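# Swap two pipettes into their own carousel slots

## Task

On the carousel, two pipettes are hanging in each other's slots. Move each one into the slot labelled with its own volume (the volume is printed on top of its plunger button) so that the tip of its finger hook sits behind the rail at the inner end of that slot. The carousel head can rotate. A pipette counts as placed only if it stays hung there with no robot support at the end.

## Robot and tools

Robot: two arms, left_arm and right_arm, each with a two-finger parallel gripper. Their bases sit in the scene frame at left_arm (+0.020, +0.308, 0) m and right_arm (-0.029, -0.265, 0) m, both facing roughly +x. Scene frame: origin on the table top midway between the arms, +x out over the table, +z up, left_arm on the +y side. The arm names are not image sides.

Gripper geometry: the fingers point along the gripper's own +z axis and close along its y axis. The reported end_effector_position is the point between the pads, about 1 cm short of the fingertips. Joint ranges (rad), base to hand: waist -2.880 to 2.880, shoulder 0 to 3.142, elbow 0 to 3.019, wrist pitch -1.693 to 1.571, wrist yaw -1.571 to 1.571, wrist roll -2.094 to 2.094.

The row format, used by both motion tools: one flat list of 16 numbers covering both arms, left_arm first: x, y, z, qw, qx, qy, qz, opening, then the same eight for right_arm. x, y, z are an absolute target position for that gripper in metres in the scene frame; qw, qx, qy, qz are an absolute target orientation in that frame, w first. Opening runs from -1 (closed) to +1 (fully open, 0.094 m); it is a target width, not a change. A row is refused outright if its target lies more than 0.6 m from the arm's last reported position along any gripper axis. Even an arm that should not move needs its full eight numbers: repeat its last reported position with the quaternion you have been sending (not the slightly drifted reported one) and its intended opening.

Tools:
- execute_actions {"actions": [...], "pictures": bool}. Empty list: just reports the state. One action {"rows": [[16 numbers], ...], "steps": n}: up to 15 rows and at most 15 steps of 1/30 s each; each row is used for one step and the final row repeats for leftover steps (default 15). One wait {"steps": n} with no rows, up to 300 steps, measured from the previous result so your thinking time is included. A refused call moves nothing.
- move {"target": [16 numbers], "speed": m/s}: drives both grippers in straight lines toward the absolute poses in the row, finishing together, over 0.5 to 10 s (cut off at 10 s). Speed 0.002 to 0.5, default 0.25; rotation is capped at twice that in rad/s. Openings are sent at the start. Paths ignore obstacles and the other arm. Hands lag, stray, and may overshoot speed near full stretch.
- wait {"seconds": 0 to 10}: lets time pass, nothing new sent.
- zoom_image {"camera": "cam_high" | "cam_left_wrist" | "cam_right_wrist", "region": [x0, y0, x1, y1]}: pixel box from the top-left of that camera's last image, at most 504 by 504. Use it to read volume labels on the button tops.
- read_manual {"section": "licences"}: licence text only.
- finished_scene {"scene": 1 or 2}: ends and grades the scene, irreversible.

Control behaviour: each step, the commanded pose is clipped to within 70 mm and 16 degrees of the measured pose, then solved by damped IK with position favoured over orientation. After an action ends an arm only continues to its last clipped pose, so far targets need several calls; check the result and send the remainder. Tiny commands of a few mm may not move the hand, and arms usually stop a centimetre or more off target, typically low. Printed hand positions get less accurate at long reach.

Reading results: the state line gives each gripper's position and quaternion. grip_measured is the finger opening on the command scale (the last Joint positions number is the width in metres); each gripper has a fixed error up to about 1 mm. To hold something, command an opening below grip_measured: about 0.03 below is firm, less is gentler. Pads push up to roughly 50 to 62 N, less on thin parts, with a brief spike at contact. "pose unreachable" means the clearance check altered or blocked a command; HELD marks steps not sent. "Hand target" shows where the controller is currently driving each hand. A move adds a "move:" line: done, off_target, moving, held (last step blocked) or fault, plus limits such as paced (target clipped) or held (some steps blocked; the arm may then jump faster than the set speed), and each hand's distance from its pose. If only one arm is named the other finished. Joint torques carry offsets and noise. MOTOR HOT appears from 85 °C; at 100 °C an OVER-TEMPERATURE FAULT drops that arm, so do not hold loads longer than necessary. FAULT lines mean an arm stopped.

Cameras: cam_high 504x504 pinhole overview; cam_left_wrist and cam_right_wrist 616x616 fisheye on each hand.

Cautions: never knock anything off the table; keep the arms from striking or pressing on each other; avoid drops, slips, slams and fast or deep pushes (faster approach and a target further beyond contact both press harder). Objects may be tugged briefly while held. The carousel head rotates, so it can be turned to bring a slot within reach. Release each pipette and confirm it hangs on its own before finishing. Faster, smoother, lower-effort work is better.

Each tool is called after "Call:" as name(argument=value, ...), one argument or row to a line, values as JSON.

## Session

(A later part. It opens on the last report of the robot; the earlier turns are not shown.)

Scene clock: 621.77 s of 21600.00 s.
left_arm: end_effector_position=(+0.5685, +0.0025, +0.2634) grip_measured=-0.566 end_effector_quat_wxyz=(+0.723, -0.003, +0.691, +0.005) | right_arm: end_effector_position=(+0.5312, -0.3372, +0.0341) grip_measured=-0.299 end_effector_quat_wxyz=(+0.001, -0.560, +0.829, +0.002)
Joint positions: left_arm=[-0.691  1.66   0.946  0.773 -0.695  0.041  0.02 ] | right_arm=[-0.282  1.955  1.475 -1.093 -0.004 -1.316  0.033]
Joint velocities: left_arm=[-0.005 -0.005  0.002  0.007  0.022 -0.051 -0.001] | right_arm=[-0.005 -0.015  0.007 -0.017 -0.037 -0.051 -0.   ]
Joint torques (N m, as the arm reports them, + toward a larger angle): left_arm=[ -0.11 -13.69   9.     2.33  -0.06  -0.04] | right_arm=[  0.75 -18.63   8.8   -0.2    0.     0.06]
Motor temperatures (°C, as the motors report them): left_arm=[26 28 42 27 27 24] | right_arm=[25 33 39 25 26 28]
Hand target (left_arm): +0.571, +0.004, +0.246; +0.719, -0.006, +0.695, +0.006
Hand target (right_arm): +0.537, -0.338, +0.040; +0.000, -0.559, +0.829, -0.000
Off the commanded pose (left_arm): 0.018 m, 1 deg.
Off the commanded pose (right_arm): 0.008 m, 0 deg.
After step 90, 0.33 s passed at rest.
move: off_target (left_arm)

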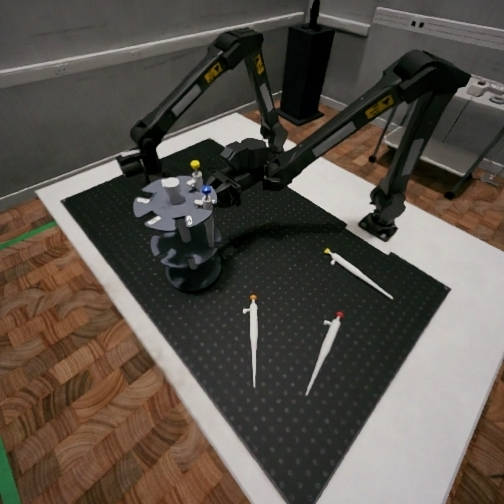

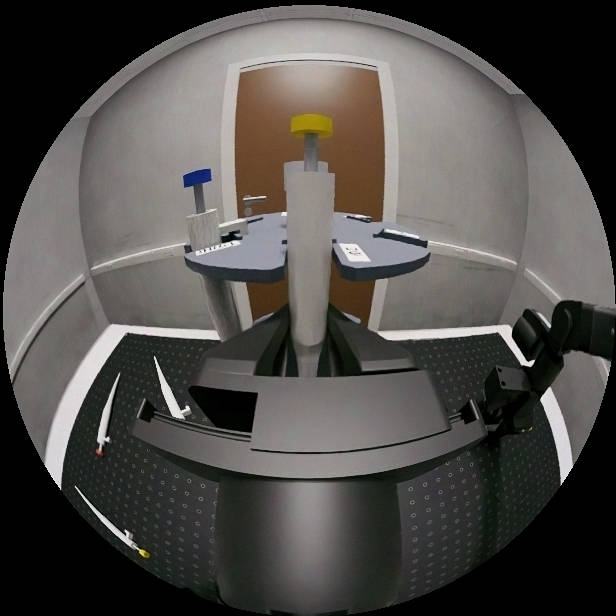

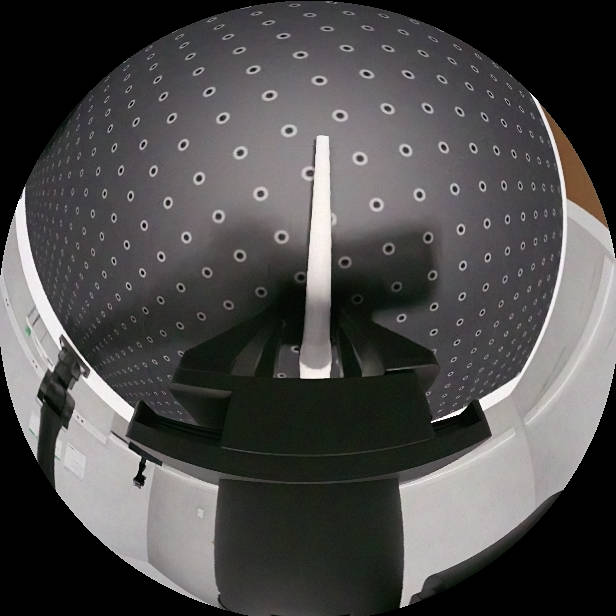

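Call:
move(
  target=[0.576,0.004,0.230,0.7130,-0.006,0.7010,0.0063,-0.60, 0.535,-0.338,0.036,0.0,-0.559,0.829,0.0,-0.78],
  speed=0.025,
)

Call:
zoom_image(
  camera="cam_high",
  region=[160, 150, 230, 220],
)

Scene clock: 627.73 s of 21600.00 s.
left_arm: end_effector_position=(+0.5704, -0.0005, +0.2499) grip_measured=-0.566 end_effector_quat_wxyz=(+0.719, -0.004, +0.695, +0.002) | right_arm: end_effector_position=(+0.5312, -0.3372, +0.0341) grip_measured=-0.708 end_effector_quat_wxyz=(+0.001, -0.560, +0.829, +0.002)
Joint positions: left_arm=[-0.692  1.686  0.946  0.783 -0.694  0.024  0.02 ] | right_arm=[-0.282  1.955  1.475 -1.093 -0.004 -1.316  0.014]
Joint velocities: left_arm=[ 0.015  0.005  0.007  0.007 -0.081  0.037  0.   ] | right_arm=[-0.005 -0.034 -0.007  0.002  0.081  0.022 -0.001]
Joint torques (N m, as the arm reports them, + toward a larger angle): left_arm=[  0.04 -13.85   8.8    2.16   0.03  -0.06] | right_arm=[  0.94 -17.98   8.02   0.31   0.02   0.09]
Motor temperatures (°C, as the motors report them): left_arm=[26 28 40 27 27 24] | right_arm=[25 34 39 25 26 28]
Hand target (left_arm): +0.576, +0.004, +0.230; +0.713, -0.006, +0.701, +0.007
Hand target (right_arm): +0.535, -0.338, +0.036; +0.000, -0.559, +0.829, -0.000
Off the commanded pose (left_arm): 0.021 m, 1 deg.
Off the commanded pose (right_arm): 0.004 m, 0 deg.
After step 90, 1.33 s passed at rest.
move: off_target (left_arm)

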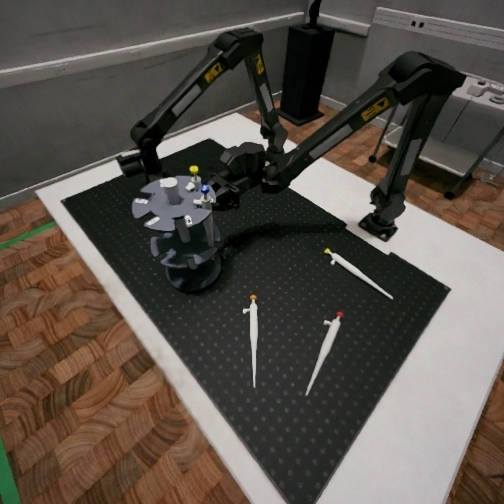

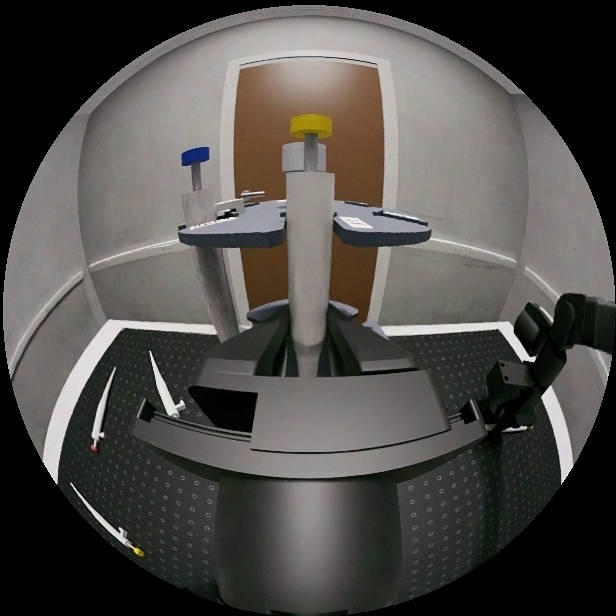

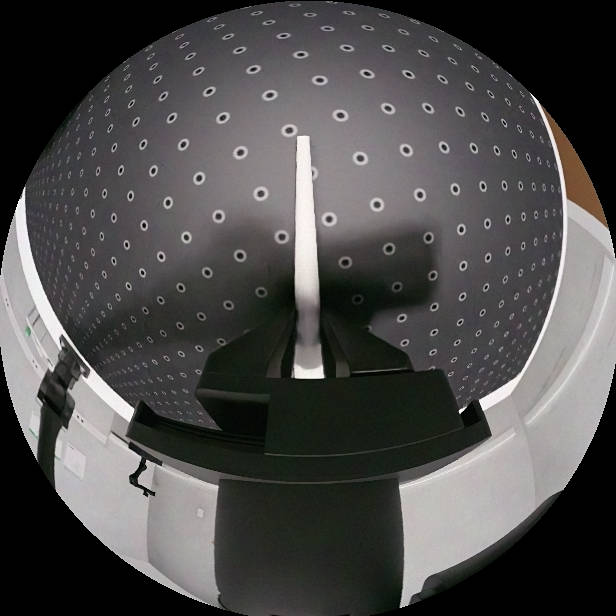

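Region (160, 150, 230, 220) of cam_high's 504x504 image, scaled by 7.200, with more detail than that image has.

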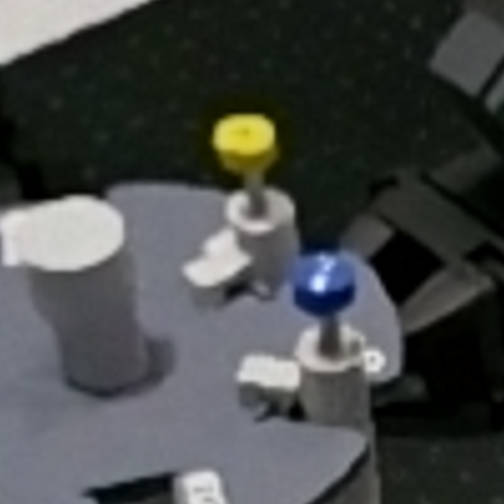

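Call:
zoom_image(
  camera="cam_left_wrist",
  region=[110, 520, 170, 580],
)

Call:
move(
  target=[0.571,0.0,0.245,0.7160,-0.004,0.6980,0.004,-0.2, 0.50,-0.30,0.20,0.0,-0.559,0.829,0.0,-0.745],
  speed=0.12,
)

Region (110, 520, 170, 580) of cam_left_wrist's 616x616 image, scaled by 8.400, with more detail than that image has.

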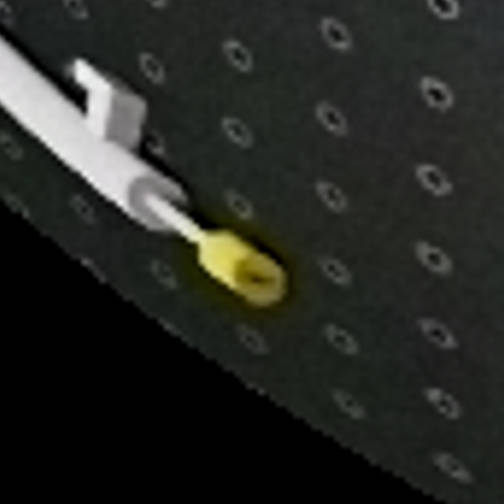

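Scene clock: 646.47 s of 21600.00 s.
left_arm: end_effector_position=(+0.5702, -0.0009, +0.2499) grip_measured=-0.202 end_effector_quat_wxyz=(+0.719, -0.004, +0.695, +0.002) | right_arm: end_effector_position=(+0.4835, -0.3048, +0.1669) grip_measured=-0.708 end_effector_quat_wxyz=(-0.024, -0.559, +0.829, +0.021)
Joint positions: left_arm=[-0.693  1.686  0.946  0.783 -0.694  0.024  0.037] | right_arm=[-0.231  1.75   1.542 -1.426 -0.004 -1.264  0.014]
Joint velocities: left_arm=[-0.005  0.005 -0.022 -0.007 -0.037 -0.007 -0.   ] | right_arm=[-0.015 -0.005 -0.007 -0.002 -0.022 -0.007 -0.   ]
Joint torques (N m, as the arm reports them, + toward a larger angle): left_arm=[ -0.68 -16.15   9.3    1.5   -0.08   0.01] | right_arm=[  1.29 -18.68  11.85  -0.22   0.01   0.14]
Motor temperatures (°C, as the motors report them): left_arm=[26 28 39 27 27 24] | right_arm=[25 34 40 25 26 28]
Hand target (left_arm): +0.571, -0.000, +0.245; +0.716, -0.004, +0.698, +0.004
Hand target (right_arm): +0.496, -0.300, +0.199; +0.000, -0.559, +0.829, +0.000
Off the commanded pose (left_arm): 0.005 m, 0 deg.
Off the commanded pose (right_arm): 0.037 m, 4 deg.
After step 90, 13.87 s passed at rest.
move: off_target (right_arm)

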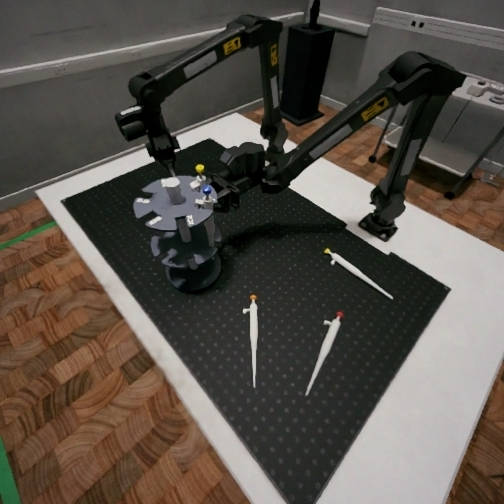

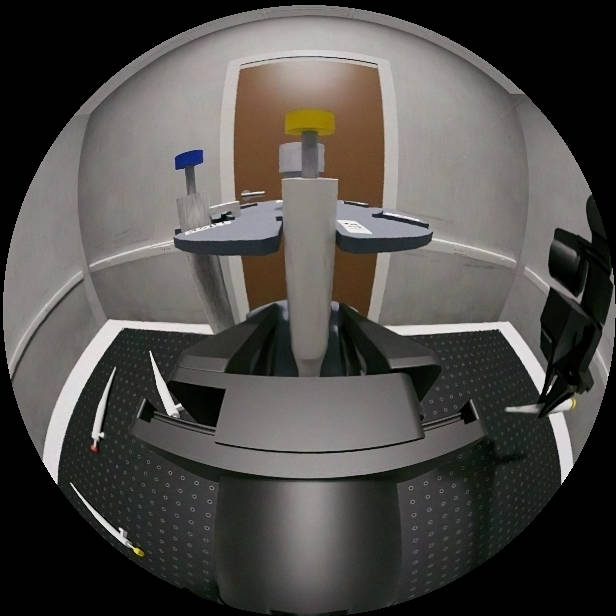

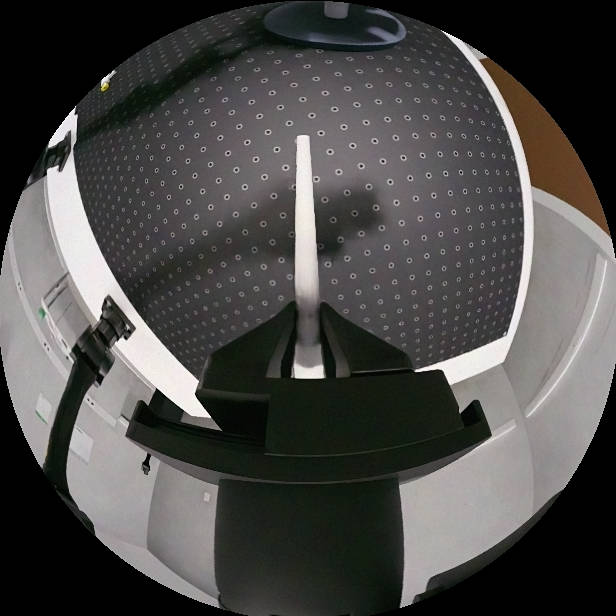

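Call:
zoom_image(
  camera="cam_high",
  region=[165, 155, 225, 215],
)

Region (165, 155, 225, 215) of cam_high's 504x504 image, scaled by 8.400, with more detail than that image has.

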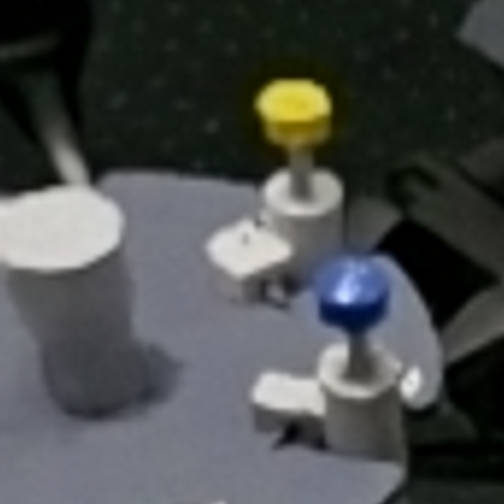

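Call:
move(
  target=[0.571,0.0,0.245,0.7160,-0.004,0.6980,0.004,-0.62, 0.46,-0.20,0.235,0.0,-0.4617,0.8870,0.0,-0.745],
  speed=0.12,
)

Scene clock: 655.87 s of 21600.00 s.
left_arm: end_effector_position=(+0.5702, -0.0009, +0.2499) grip_measured=-0.573 end_effector_quat_wxyz=(+0.719, -0.004, +0.695, +0.002) | right_arm: end_effector_position=(+0.4598, -0.2028, +0.2109) grip_measured=-0.708 end_effector_quat_wxyz=(-0.017, -0.465, +0.885, +0.009)
Joint positions: left_arm=[-0.693  1.686  0.946  0.783 -0.694  0.024  0.02 ] | right_arm=[-0.028  1.66   1.542 -1.492 -0.006 -0.842  0.014]
Joint velocities: left_arm=[-0.015 -0.005 -0.007  0.017 -0.022 -0.051  0.001] | right_arm=[ 0.015 -0.015  0.002 -0.017 -0.037  0.007 -0.   ]
Joint torques (N m, as the arm reports them, + toward a larger angle): left_arm=[ -0.32 -16.35   9.26   1.65  -0.11   0.  ] | right_arm=[  1.24 -18.23   9.56  -0.12   0.06   0.12]
Motor temperatures (°C, as the motors report them): left_arm=[26 28 38 27 27 24] | right_arm=[25 34 41 25 26 28]
Hand target (left_arm): +0.571, -0.000, +0.245; +0.716, -0.004, +0.698, +0.004
Hand target (right_arm): +0.459, -0.201, +0.234; -0.001, -0.462, +0.887, +0.001
Off the commanded pose (left_arm): 0.005 m, 0 deg.
Off the commanded pose (right_arm): 0.024 m, 2 deg.
After step 90, 4.80 s passed at rest.
move: off_target (right_arm)

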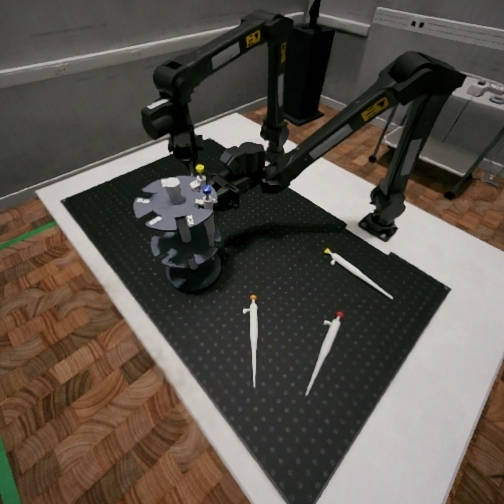

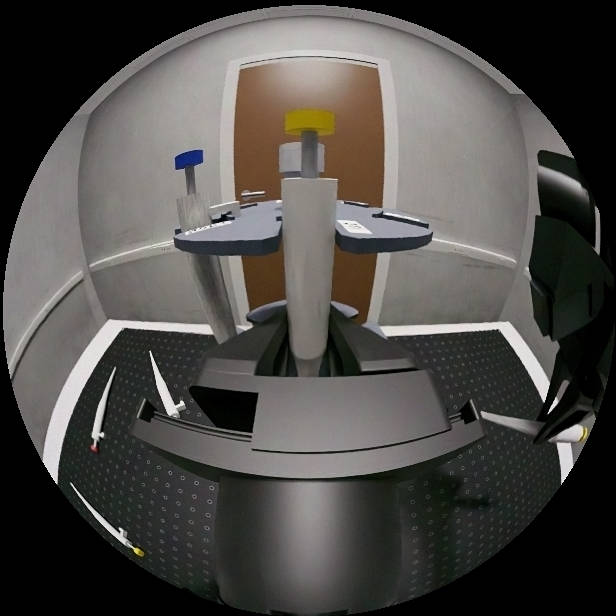

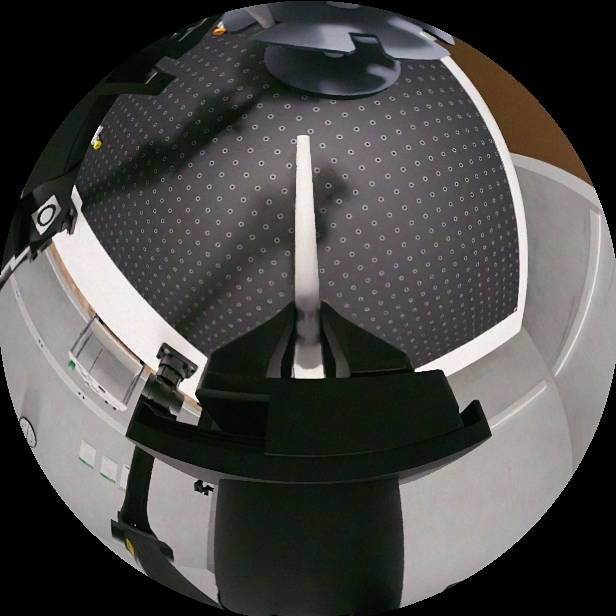

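Call:
move(
  target=[0.570,0.0,0.292,0.7071,-0.004,0.7071,0.004,-0.605, 0.46,-0.20,0.235,0.0,-0.4617,0.8870,0.0,-0.745],
  speed=0.03,
)

Scene clock: 660.43 s of 21600.00 s.
left_arm: end_effector_position=(+0.5620, +0.0059, +0.2648) grip_measured=-0.573 end_effector_quat_wxyz=(+0.695, +0.007, +0.719, +0.013) | right_arm: end_effector_position=(+0.4598, -0.2029, +0.2109) grip_measured=-0.708 end_effector_quat_wxyz=(-0.017, -0.464, +0.886, +0.009)
Joint positions: left_arm=[-0.693  1.603  0.946  0.614 -0.695  0.     0.02 ] | right_arm=[-0.028  1.66   1.542 -1.492 -0.005 -0.838  0.014]
Joint velocities: left_arm=[-0.005 -0.005  0.002  0.002 -0.037  0.007  0.   ] | right_arm=[-0.005  0.005  0.007  0.002 -0.007 -0.081  0.   ]
Joint torques (N m, as the arm reports them, + toward a larger angle): left_arm=[ -0.9  -16.89  14.39   1.04  -0.17   0.02] | right_arm=[  1.31 -18.62   9.72  -0.18   0.08   0.15]
Motor temperatures (°C, as the motors report them): left_arm=[26 28 39 27 27 24] | right_arm=[25 34 41 25 26 28]
Hand target (left_arm): +0.569, +0.001, +0.292; +0.707, -0.004, +0.707, +0.004
Hand target (right_arm): +0.459, -0.200, +0.234; +0.000, -0.462, +0.887, +0.000
Off the commanded pose (left_arm): 0.029 m, 2 deg.
Off the commanded pose (right_arm): 0.024 m, 2 deg.
move: off_target (left_arm, right_arm)

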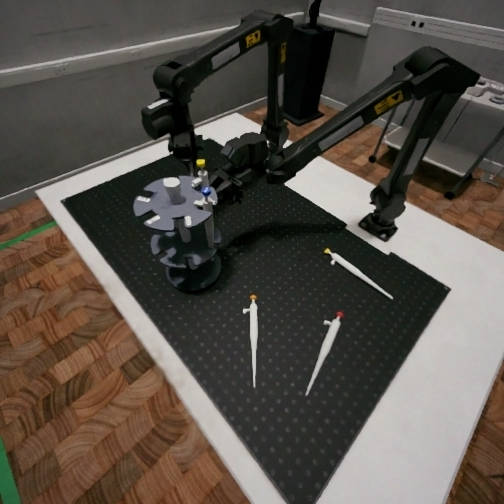

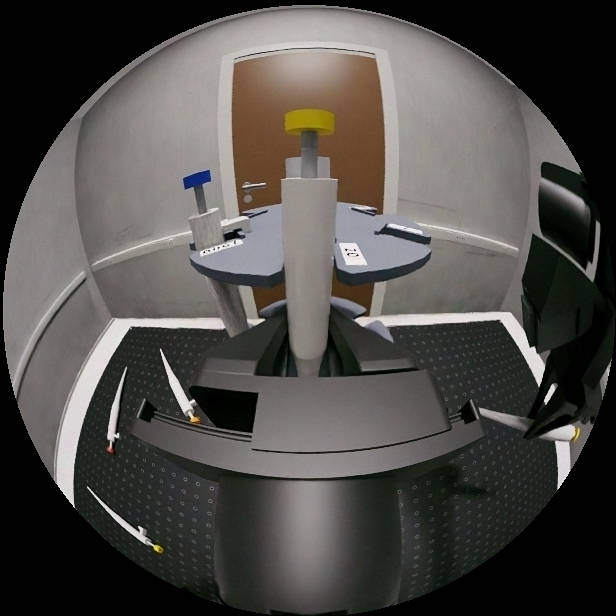

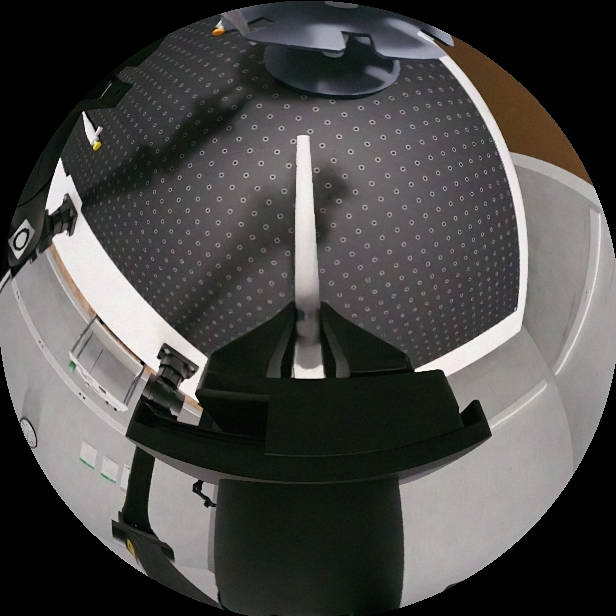

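Call:
move(
  target=[0.598,0.001,0.298,0.7071,-0.004,0.7071,0.004,-0.605, 0.46,-0.20,0.235,0.0,-0.4617,0.8870,0.0,-0.745],
  speed=0.03,
)

Call:
zoom_image(
  camera="cam_high",
  region=[160, 145, 230, 215],
)

Scene clock: 664.57 s of 21600.00 s.
left_arm: end_effector_position=(+0.5771, +0.0062, +0.2752) grip_measured=-0.573 end_effector_quat_wxyz=(+0.696, +0.008, +0.718, +0.010) | right_arm: end_effector_position=(+0.4598, -0.2029, +0.2109) grip_measured=-0.708 end_effector_quat_wxyz=(-0.017, -0.464, +0.886, +0.009)
Joint positions: left_arm=[-0.671  1.611  0.989  0.582 -0.667  0.     0.02 ] | right_arm=[-0.028  1.66   1.542 -1.492 -0.005 -0.838  0.014]
Joint velocities: left_arm=[-0.005 -0.005 -0.012  0.007 -0.066 -0.125 -0.   ] | right_arm=[ 0.005 -0.005 -0.007 -0.002 -0.007 -0.081 -0.   ]
Joint torques (N m, as the arm reports them, + toward a larger angle): left_arm=[ -0.02 -14.75  16.86   1.37   0.11   0.06] | right_arm=[  0.9  -18.29   9.52  -0.12   0.09   0.17]
Motor temperatures (°C, as the motors report them): left_arm=[26 28 39 26 27 24] | right_arm=[25 34 41 25 26 28]
Hand target (left_arm): +0.596, +0.002, +0.298; +0.707, -0.004, +0.707, +0.004
Hand target (right_arm): +0.459, -0.200, +0.234; +0.000, -0.462, +0.887, +0.000
Off the commanded pose (left_arm): 0.031 m, 2 deg.
Off the commanded pose (right_arm): 0.024 m, 2 deg.
move: off_target (left_arm, right_arm)

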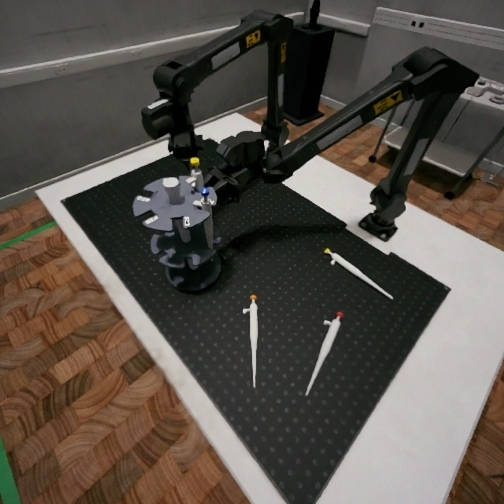

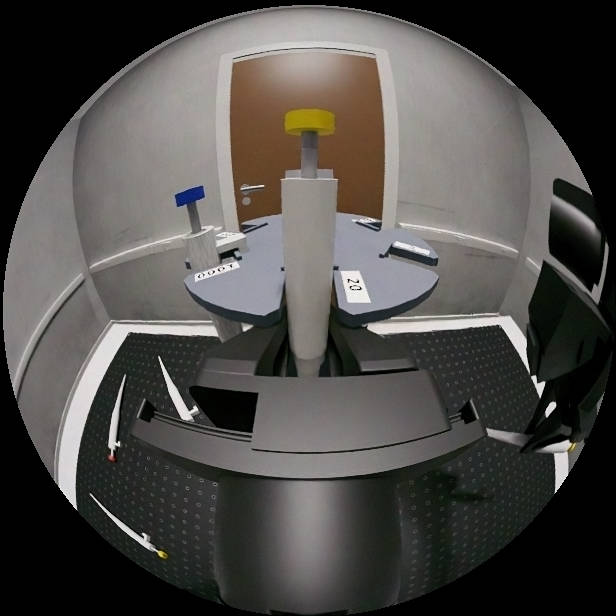

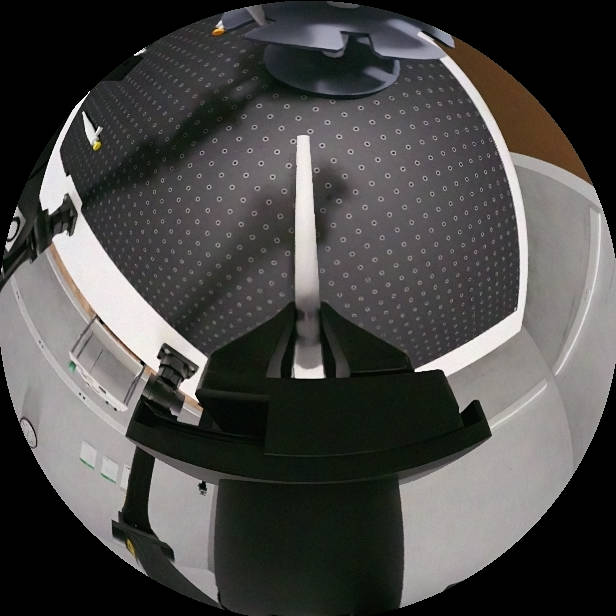

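Region (160, 145, 230, 215) of cam_high's 504x504 image, scaled by 7.200, with more detail than that image has.

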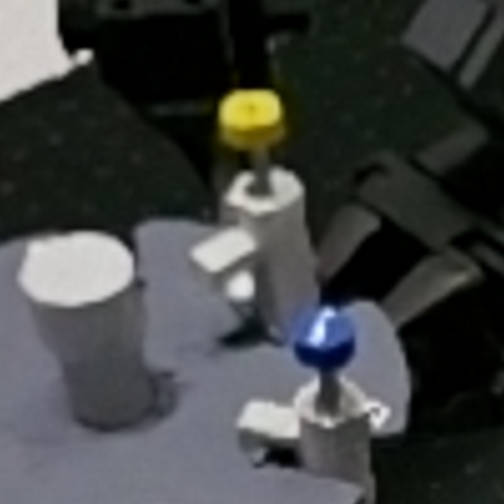

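Call:
move(
  target=[0.606,0.002,0.290,0.7071,-0.004,0.7071,0.004,-0.605, 0.46,-0.20,0.235,0.0,-0.4617,0.8870,0.0,-0.745],
  speed=0.02,
)

Scene clock: 668.90 s of 21600.00 s.
left_arm: end_effector_position=(+0.5815, +0.0027, +0.2730) grip_measured=-0.573 end_effector_quat_wxyz=(+0.695, +0.011, +0.719, +0.007) | right_arm: end_effector_position=(+0.4598, -0.2029, +0.2109) grip_measured=-0.708 end_effector_quat_wxyz=(-0.017, -0.464, +0.886, +0.009)
Joint positions: left_arm=[-0.669  1.624  1.001  0.582 -0.656  0.     0.02 ] | right_arm=[-0.028  1.66   1.542 -1.492 -0.005 -0.838  0.014]
Joint velocities: left_arm=[ 0.005  0.005  0.012 -0.002 -0.037  0.022 -0.001] | right_arm=[-0.005 -0.005 -0.002  0.007  0.007 -0.051 -0.001]
Joint torques (N m, as the arm reports them, + toward a larger angle): left_arm=[  1.49 -13.93  16.47   1.91   0.09   0.02] | right_arm=[  1.09 -18.23   9.54  -0.26   0.11   0.15]
Motor temperatures (°C, as the motors report them): left_arm=[26 28 41 26 27 24] | right_arm=[25 34 41 25 26 28]
Hand target (left_arm): +0.604, +0.003, +0.290; +0.707, -0.004, +0.707, +0.004
Hand target (right_arm): +0.459, -0.200, +0.234; +0.000, -0.462, +0.887, +0.000
Off the commanded pose (left_arm): 0.030 m, 3 deg.
Off the commanded pose (right_arm): 0.024 m, 2 deg.
move: off_target (left_arm, right_arm)

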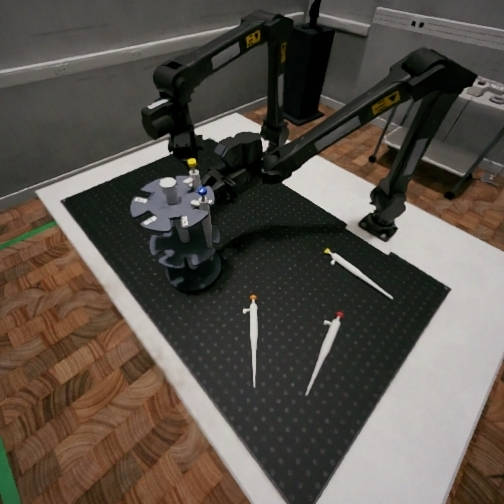

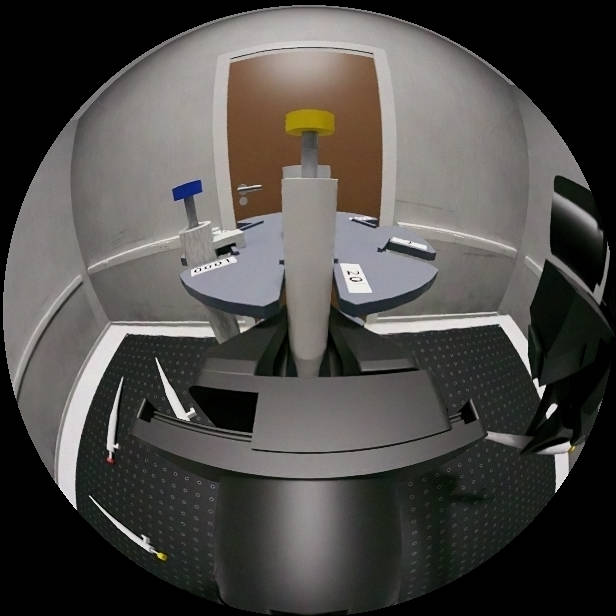

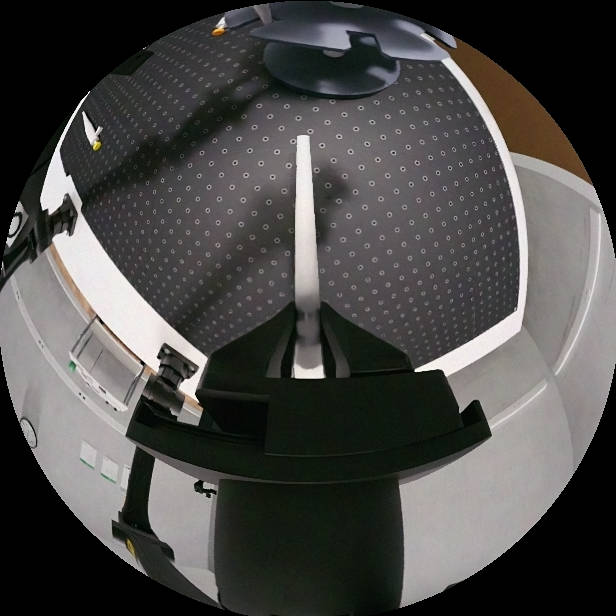

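Call:
move(
  target=[0.581,0.003,0.238,0.700,-0.004,0.714,0.004,-0.605, 0.46,-0.20,0.235,0.0,-0.4617,0.8870,0.0,-0.745],
  speed=0.025,
)

Call:
zoom_image(
  camera="cam_high",
  region=[155, 150, 225, 220],
)

Scene clock: 672.97 s of 21600.00 s.
left_arm: end_effector_position=(+0.5765, -0.0010, +0.2562) grip_measured=-0.573 end_effector_quat_wxyz=(+0.704, -0.000, +0.710, -0.001) | right_arm: end_effector_position=(+0.4598, -0.2029, +0.2109) grip_measured=-0.708 end_effector_quat_wxyz=(-0.017, -0.464, +0.886, +0.009)
Joint positions: left_arm=[-0.683  1.662  0.973  0.677 -0.675 -0.008  0.02 ] | right_arm=[-0.028  1.66   1.542 -1.492 -0.005 -0.838  0.014]
Joint velocities: left_arm=[ 0.005 -0.005 -0.002 -0.012  0.022  0.022  0.001] | right_arm=[-0.005  0.015 -0.012  0.007 -0.007 -0.051 -0.001]
Joint torques (N m, as the arm reports them, + toward a larger angle): left_arm=[ -0.2  -13.86   9.08   2.51  -0.2   -0.05] | right_arm=[  1.4  -18.35   9.52  -0.11   0.13   0.14]
Motor temperatures (°C, as the motors report them): left_arm=[26 28 41 27 27 24] | right_arm=[25 34 41 25 26 28]
Hand target (left_arm): +0.580, +0.003, +0.238; +0.700, -0.004, +0.714, +0.004
Hand target (right_arm): +0.459, -0.200, +0.234; +0.000, -0.462, +0.887, +0.000
Off the commanded pose (left_arm): 0.019 m, 1 deg.
Off the commanded pose (right_arm): 0.024 m, 2 deg.
move: off_target (left_arm, right_arm)

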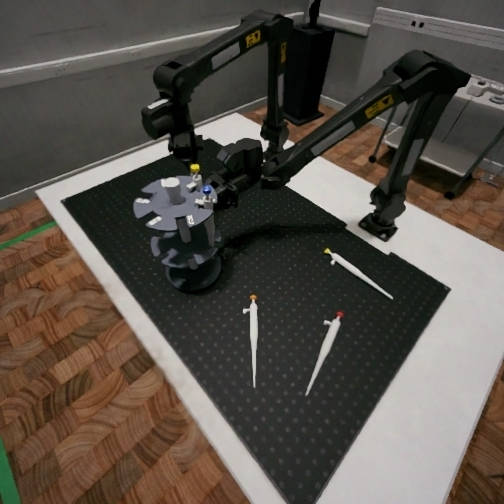

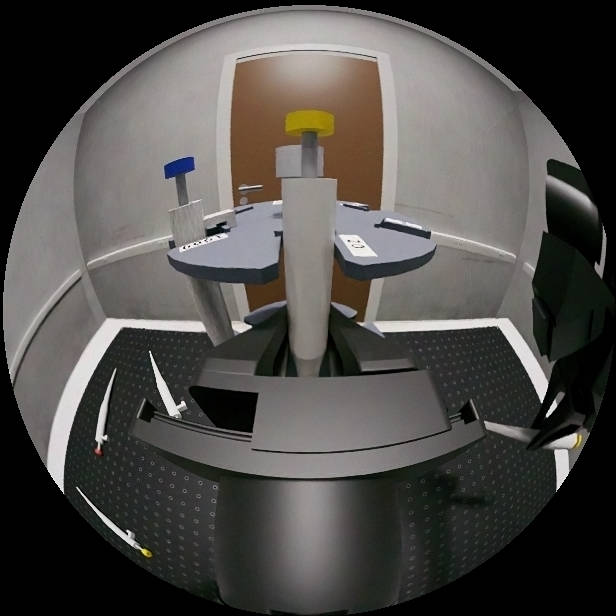

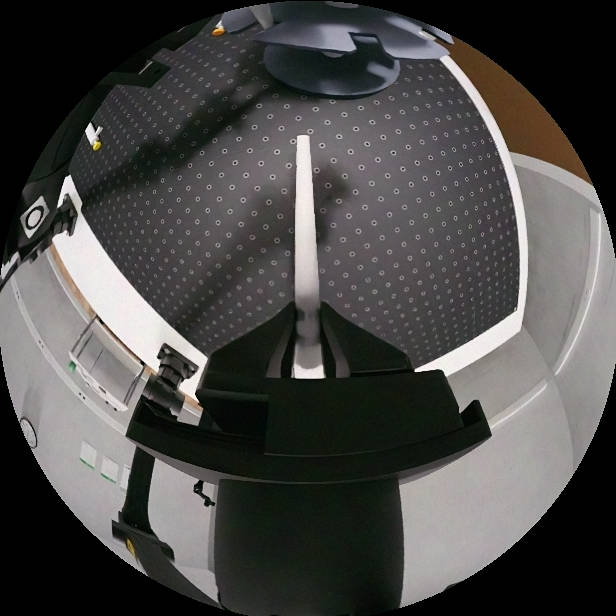

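Region (155, 150, 225, 220) of cam_high's 504x504 image, scaled by 7.200, with more detail than that image has.

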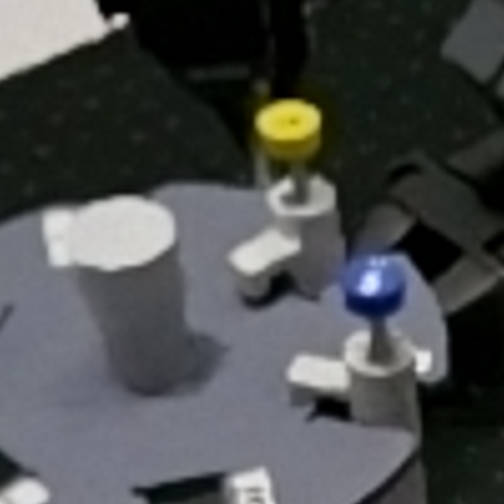

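Call:
move(
  target=[0.584,0.010,0.236,0.682,-0.004,0.7314,0.004,-0.605, 0.46,-0.20,0.235,0.0,-0.4617,0.8870,0.0,-0.745],
  speed=0.02,
)

Call:
zoom_image(
  camera="cam_high",
  region=[165, 155, 225, 215],
)

Scene clock: 679.07 s of 21600.00 s.
left_arm: end_effector_position=(+0.5762, -0.0024, +0.2500) grip_measured=-0.573 end_effector_quat_wxyz=(+0.694, +0.000, +0.720, -0.008) | right_arm: end_effector_position=(+0.4598, -0.2029, +0.2109) grip_measured=-0.708 end_effector_quat_wxyz=(-0.017, -0.464, +0.886, +0.009)
Joint positions: left_arm=[-0.683  1.66   0.973  0.641 -0.664 -0.039  0.02 ] | right_arm=[-0.028  1.66   1.542 -1.492 -0.005 -0.838  0.014]
Joint velocities: left_arm=[-0.005  0.005  0.002  0.022  0.022  0.022 -0.   ] | right_arm=[-0.015 -0.005 -0.012  0.012 -0.037 -0.007 -0.001]
Joint torques (N m, as the arm reports them, + toward a larger angle): left_arm=[  1.4  -15.82   9.68   0.64   0.03  -0.07] | right_arm=[  1.01 -18.24   9.55  -0.14   0.08   0.14]
Motor temperatures (°C, as the motors report them): left_arm=[26 28 40 27 27 24] | right_arm=[25 34 41 25 26 28]
Hand target (left_arm): +0.584, +0.010, +0.236; +0.682, -0.004, +0.731, +0.004
Hand target (right_arm): +0.459, -0.200, +0.234; +0.000, -0.462, +0.887, +0.000
Off the commanded pose (left_arm): 0.020 m, 2 deg.
Off the commanded pose (right_arm): 0.024 m, 2 deg.
After step 90, 1.33 s passed at rest.
move: off_target (left_arm, right_arm)

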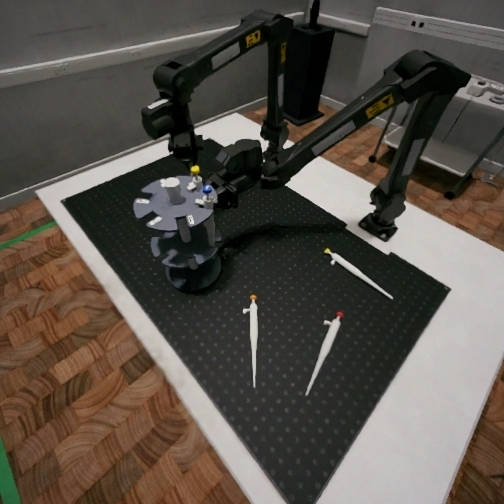

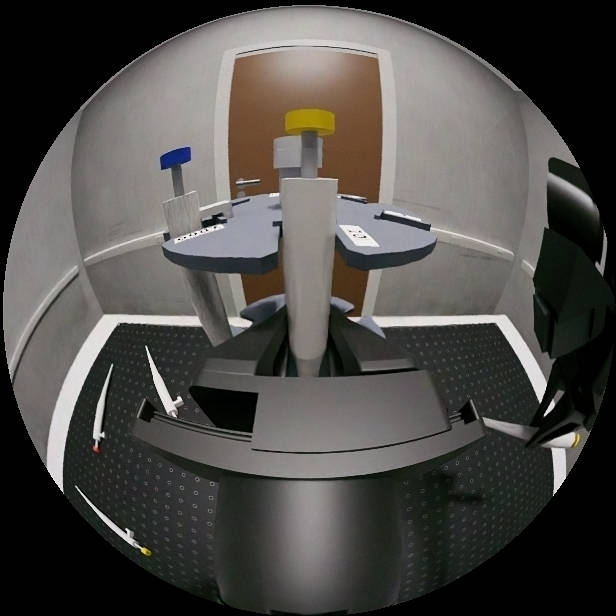

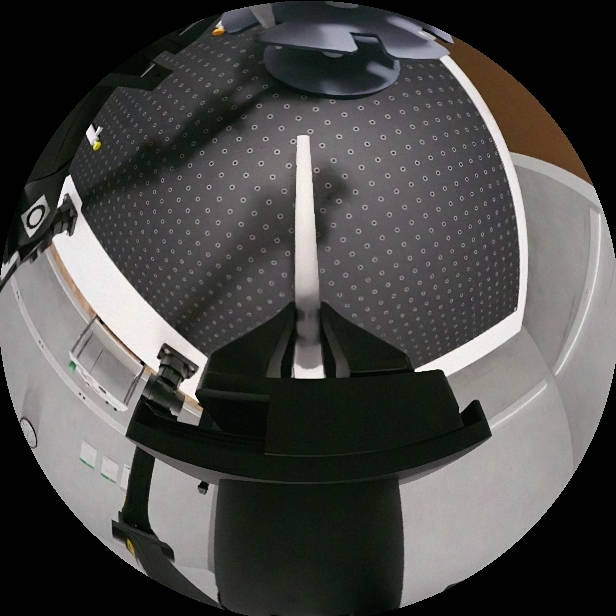

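Region (165, 155, 225, 215) of cam_high's 504x504 image, scaled by 8.400, with more detail than that image has.

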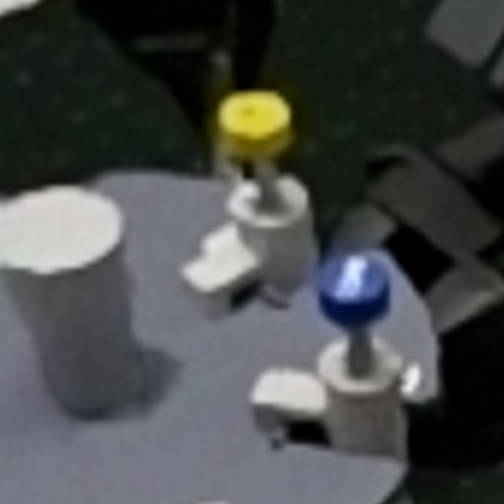

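Call:
move(
  target=[0.578,0.0,0.246,0.692,-0.002,0.722,-0.004,-0.4, 0.46,-0.20,0.235,0.0,-0.4617,0.8870,0.0,-0.745],
  speed=0.02,
)

Call:
zoom_image(
  camera="cam_high",
  region=[165, 155, 225, 215],
)

Scene clock: 683.93 s of 21600.00 s.
left_arm: end_effector_position=(+0.5761, -0.0024, +0.2505) grip_measured=-0.402 end_effector_quat_wxyz=(+0.695, -0.000, +0.719, -0.008) | right_arm: end_effector_position=(+0.4598, -0.2029, +0.2109) grip_measured=-0.708 end_effector_quat_wxyz=(-0.017, -0.464, +0.886, +0.009)
Joint positions: left_arm=[-0.683  1.659  0.973  0.641 -0.665 -0.039  0.028] | right_arm=[-0.028  1.66   1.542 -1.492 -0.005 -0.838  0.014]
Joint velocities: left_arm=[-0.005 -0.005  0.002  0.007 -0.066  0.007  0.001] | right_arm=[-0.005 -0.005  0.007  0.007 -0.037 -0.051  0.001]
Joint torques (N m, as the arm reports them, + toward a larger angle): left_arm=[ -0.57 -15.6    9.73   1.63  -0.18   0.05] | right_arm=[  0.98 -18.01   9.61  -0.05   0.11   0.16]
Motor temperatures (°C, as the motors report them): left_arm=[26 28 39 27 27 24] | right_arm=[25 34 41 25 26 28]
Hand target (left_arm): +0.578, -0.000, +0.246; +0.692, -0.002, +0.722, -0.004
Hand target (right_arm): +0.459, -0.200, +0.234; +0.000, -0.462, +0.887, +0.000
Off the commanded pose (left_arm): 0.005 m, 1 deg.
Off the commanded pose (right_arm): 0.024 m, 2 deg.
After step 90, 0.43 s passed at rest.
move: off_target (right_arm)

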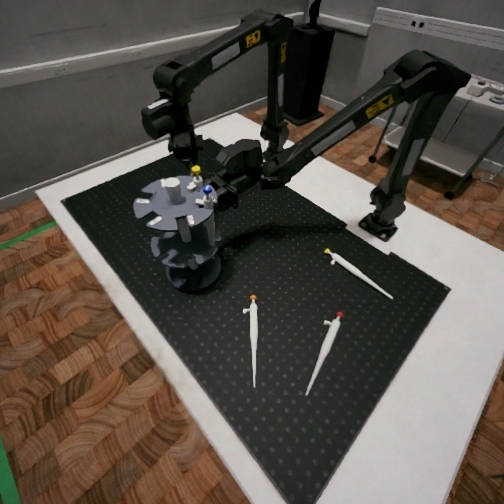

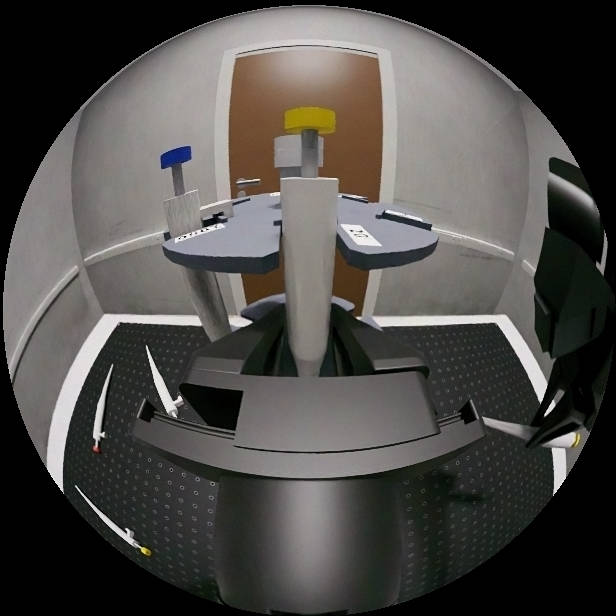

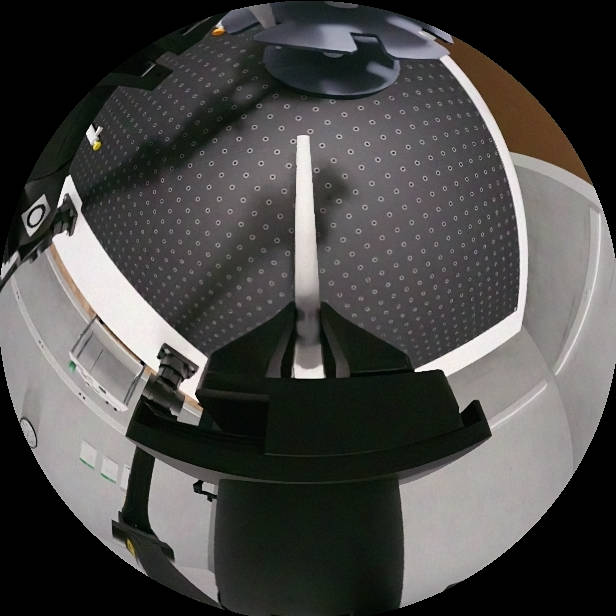

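Region (165, 155, 225, 215) of cam_high's 504x504 image, scaled by 8.400, with more detail than that image has.

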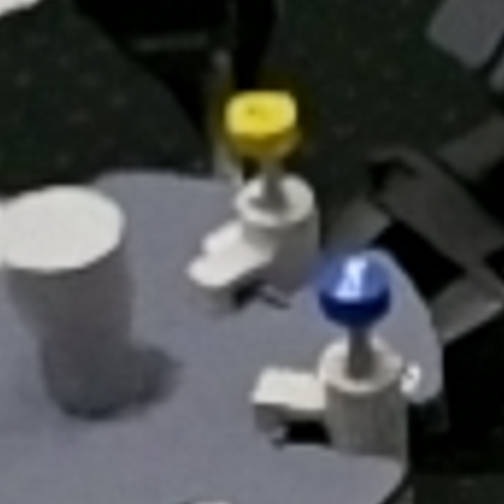

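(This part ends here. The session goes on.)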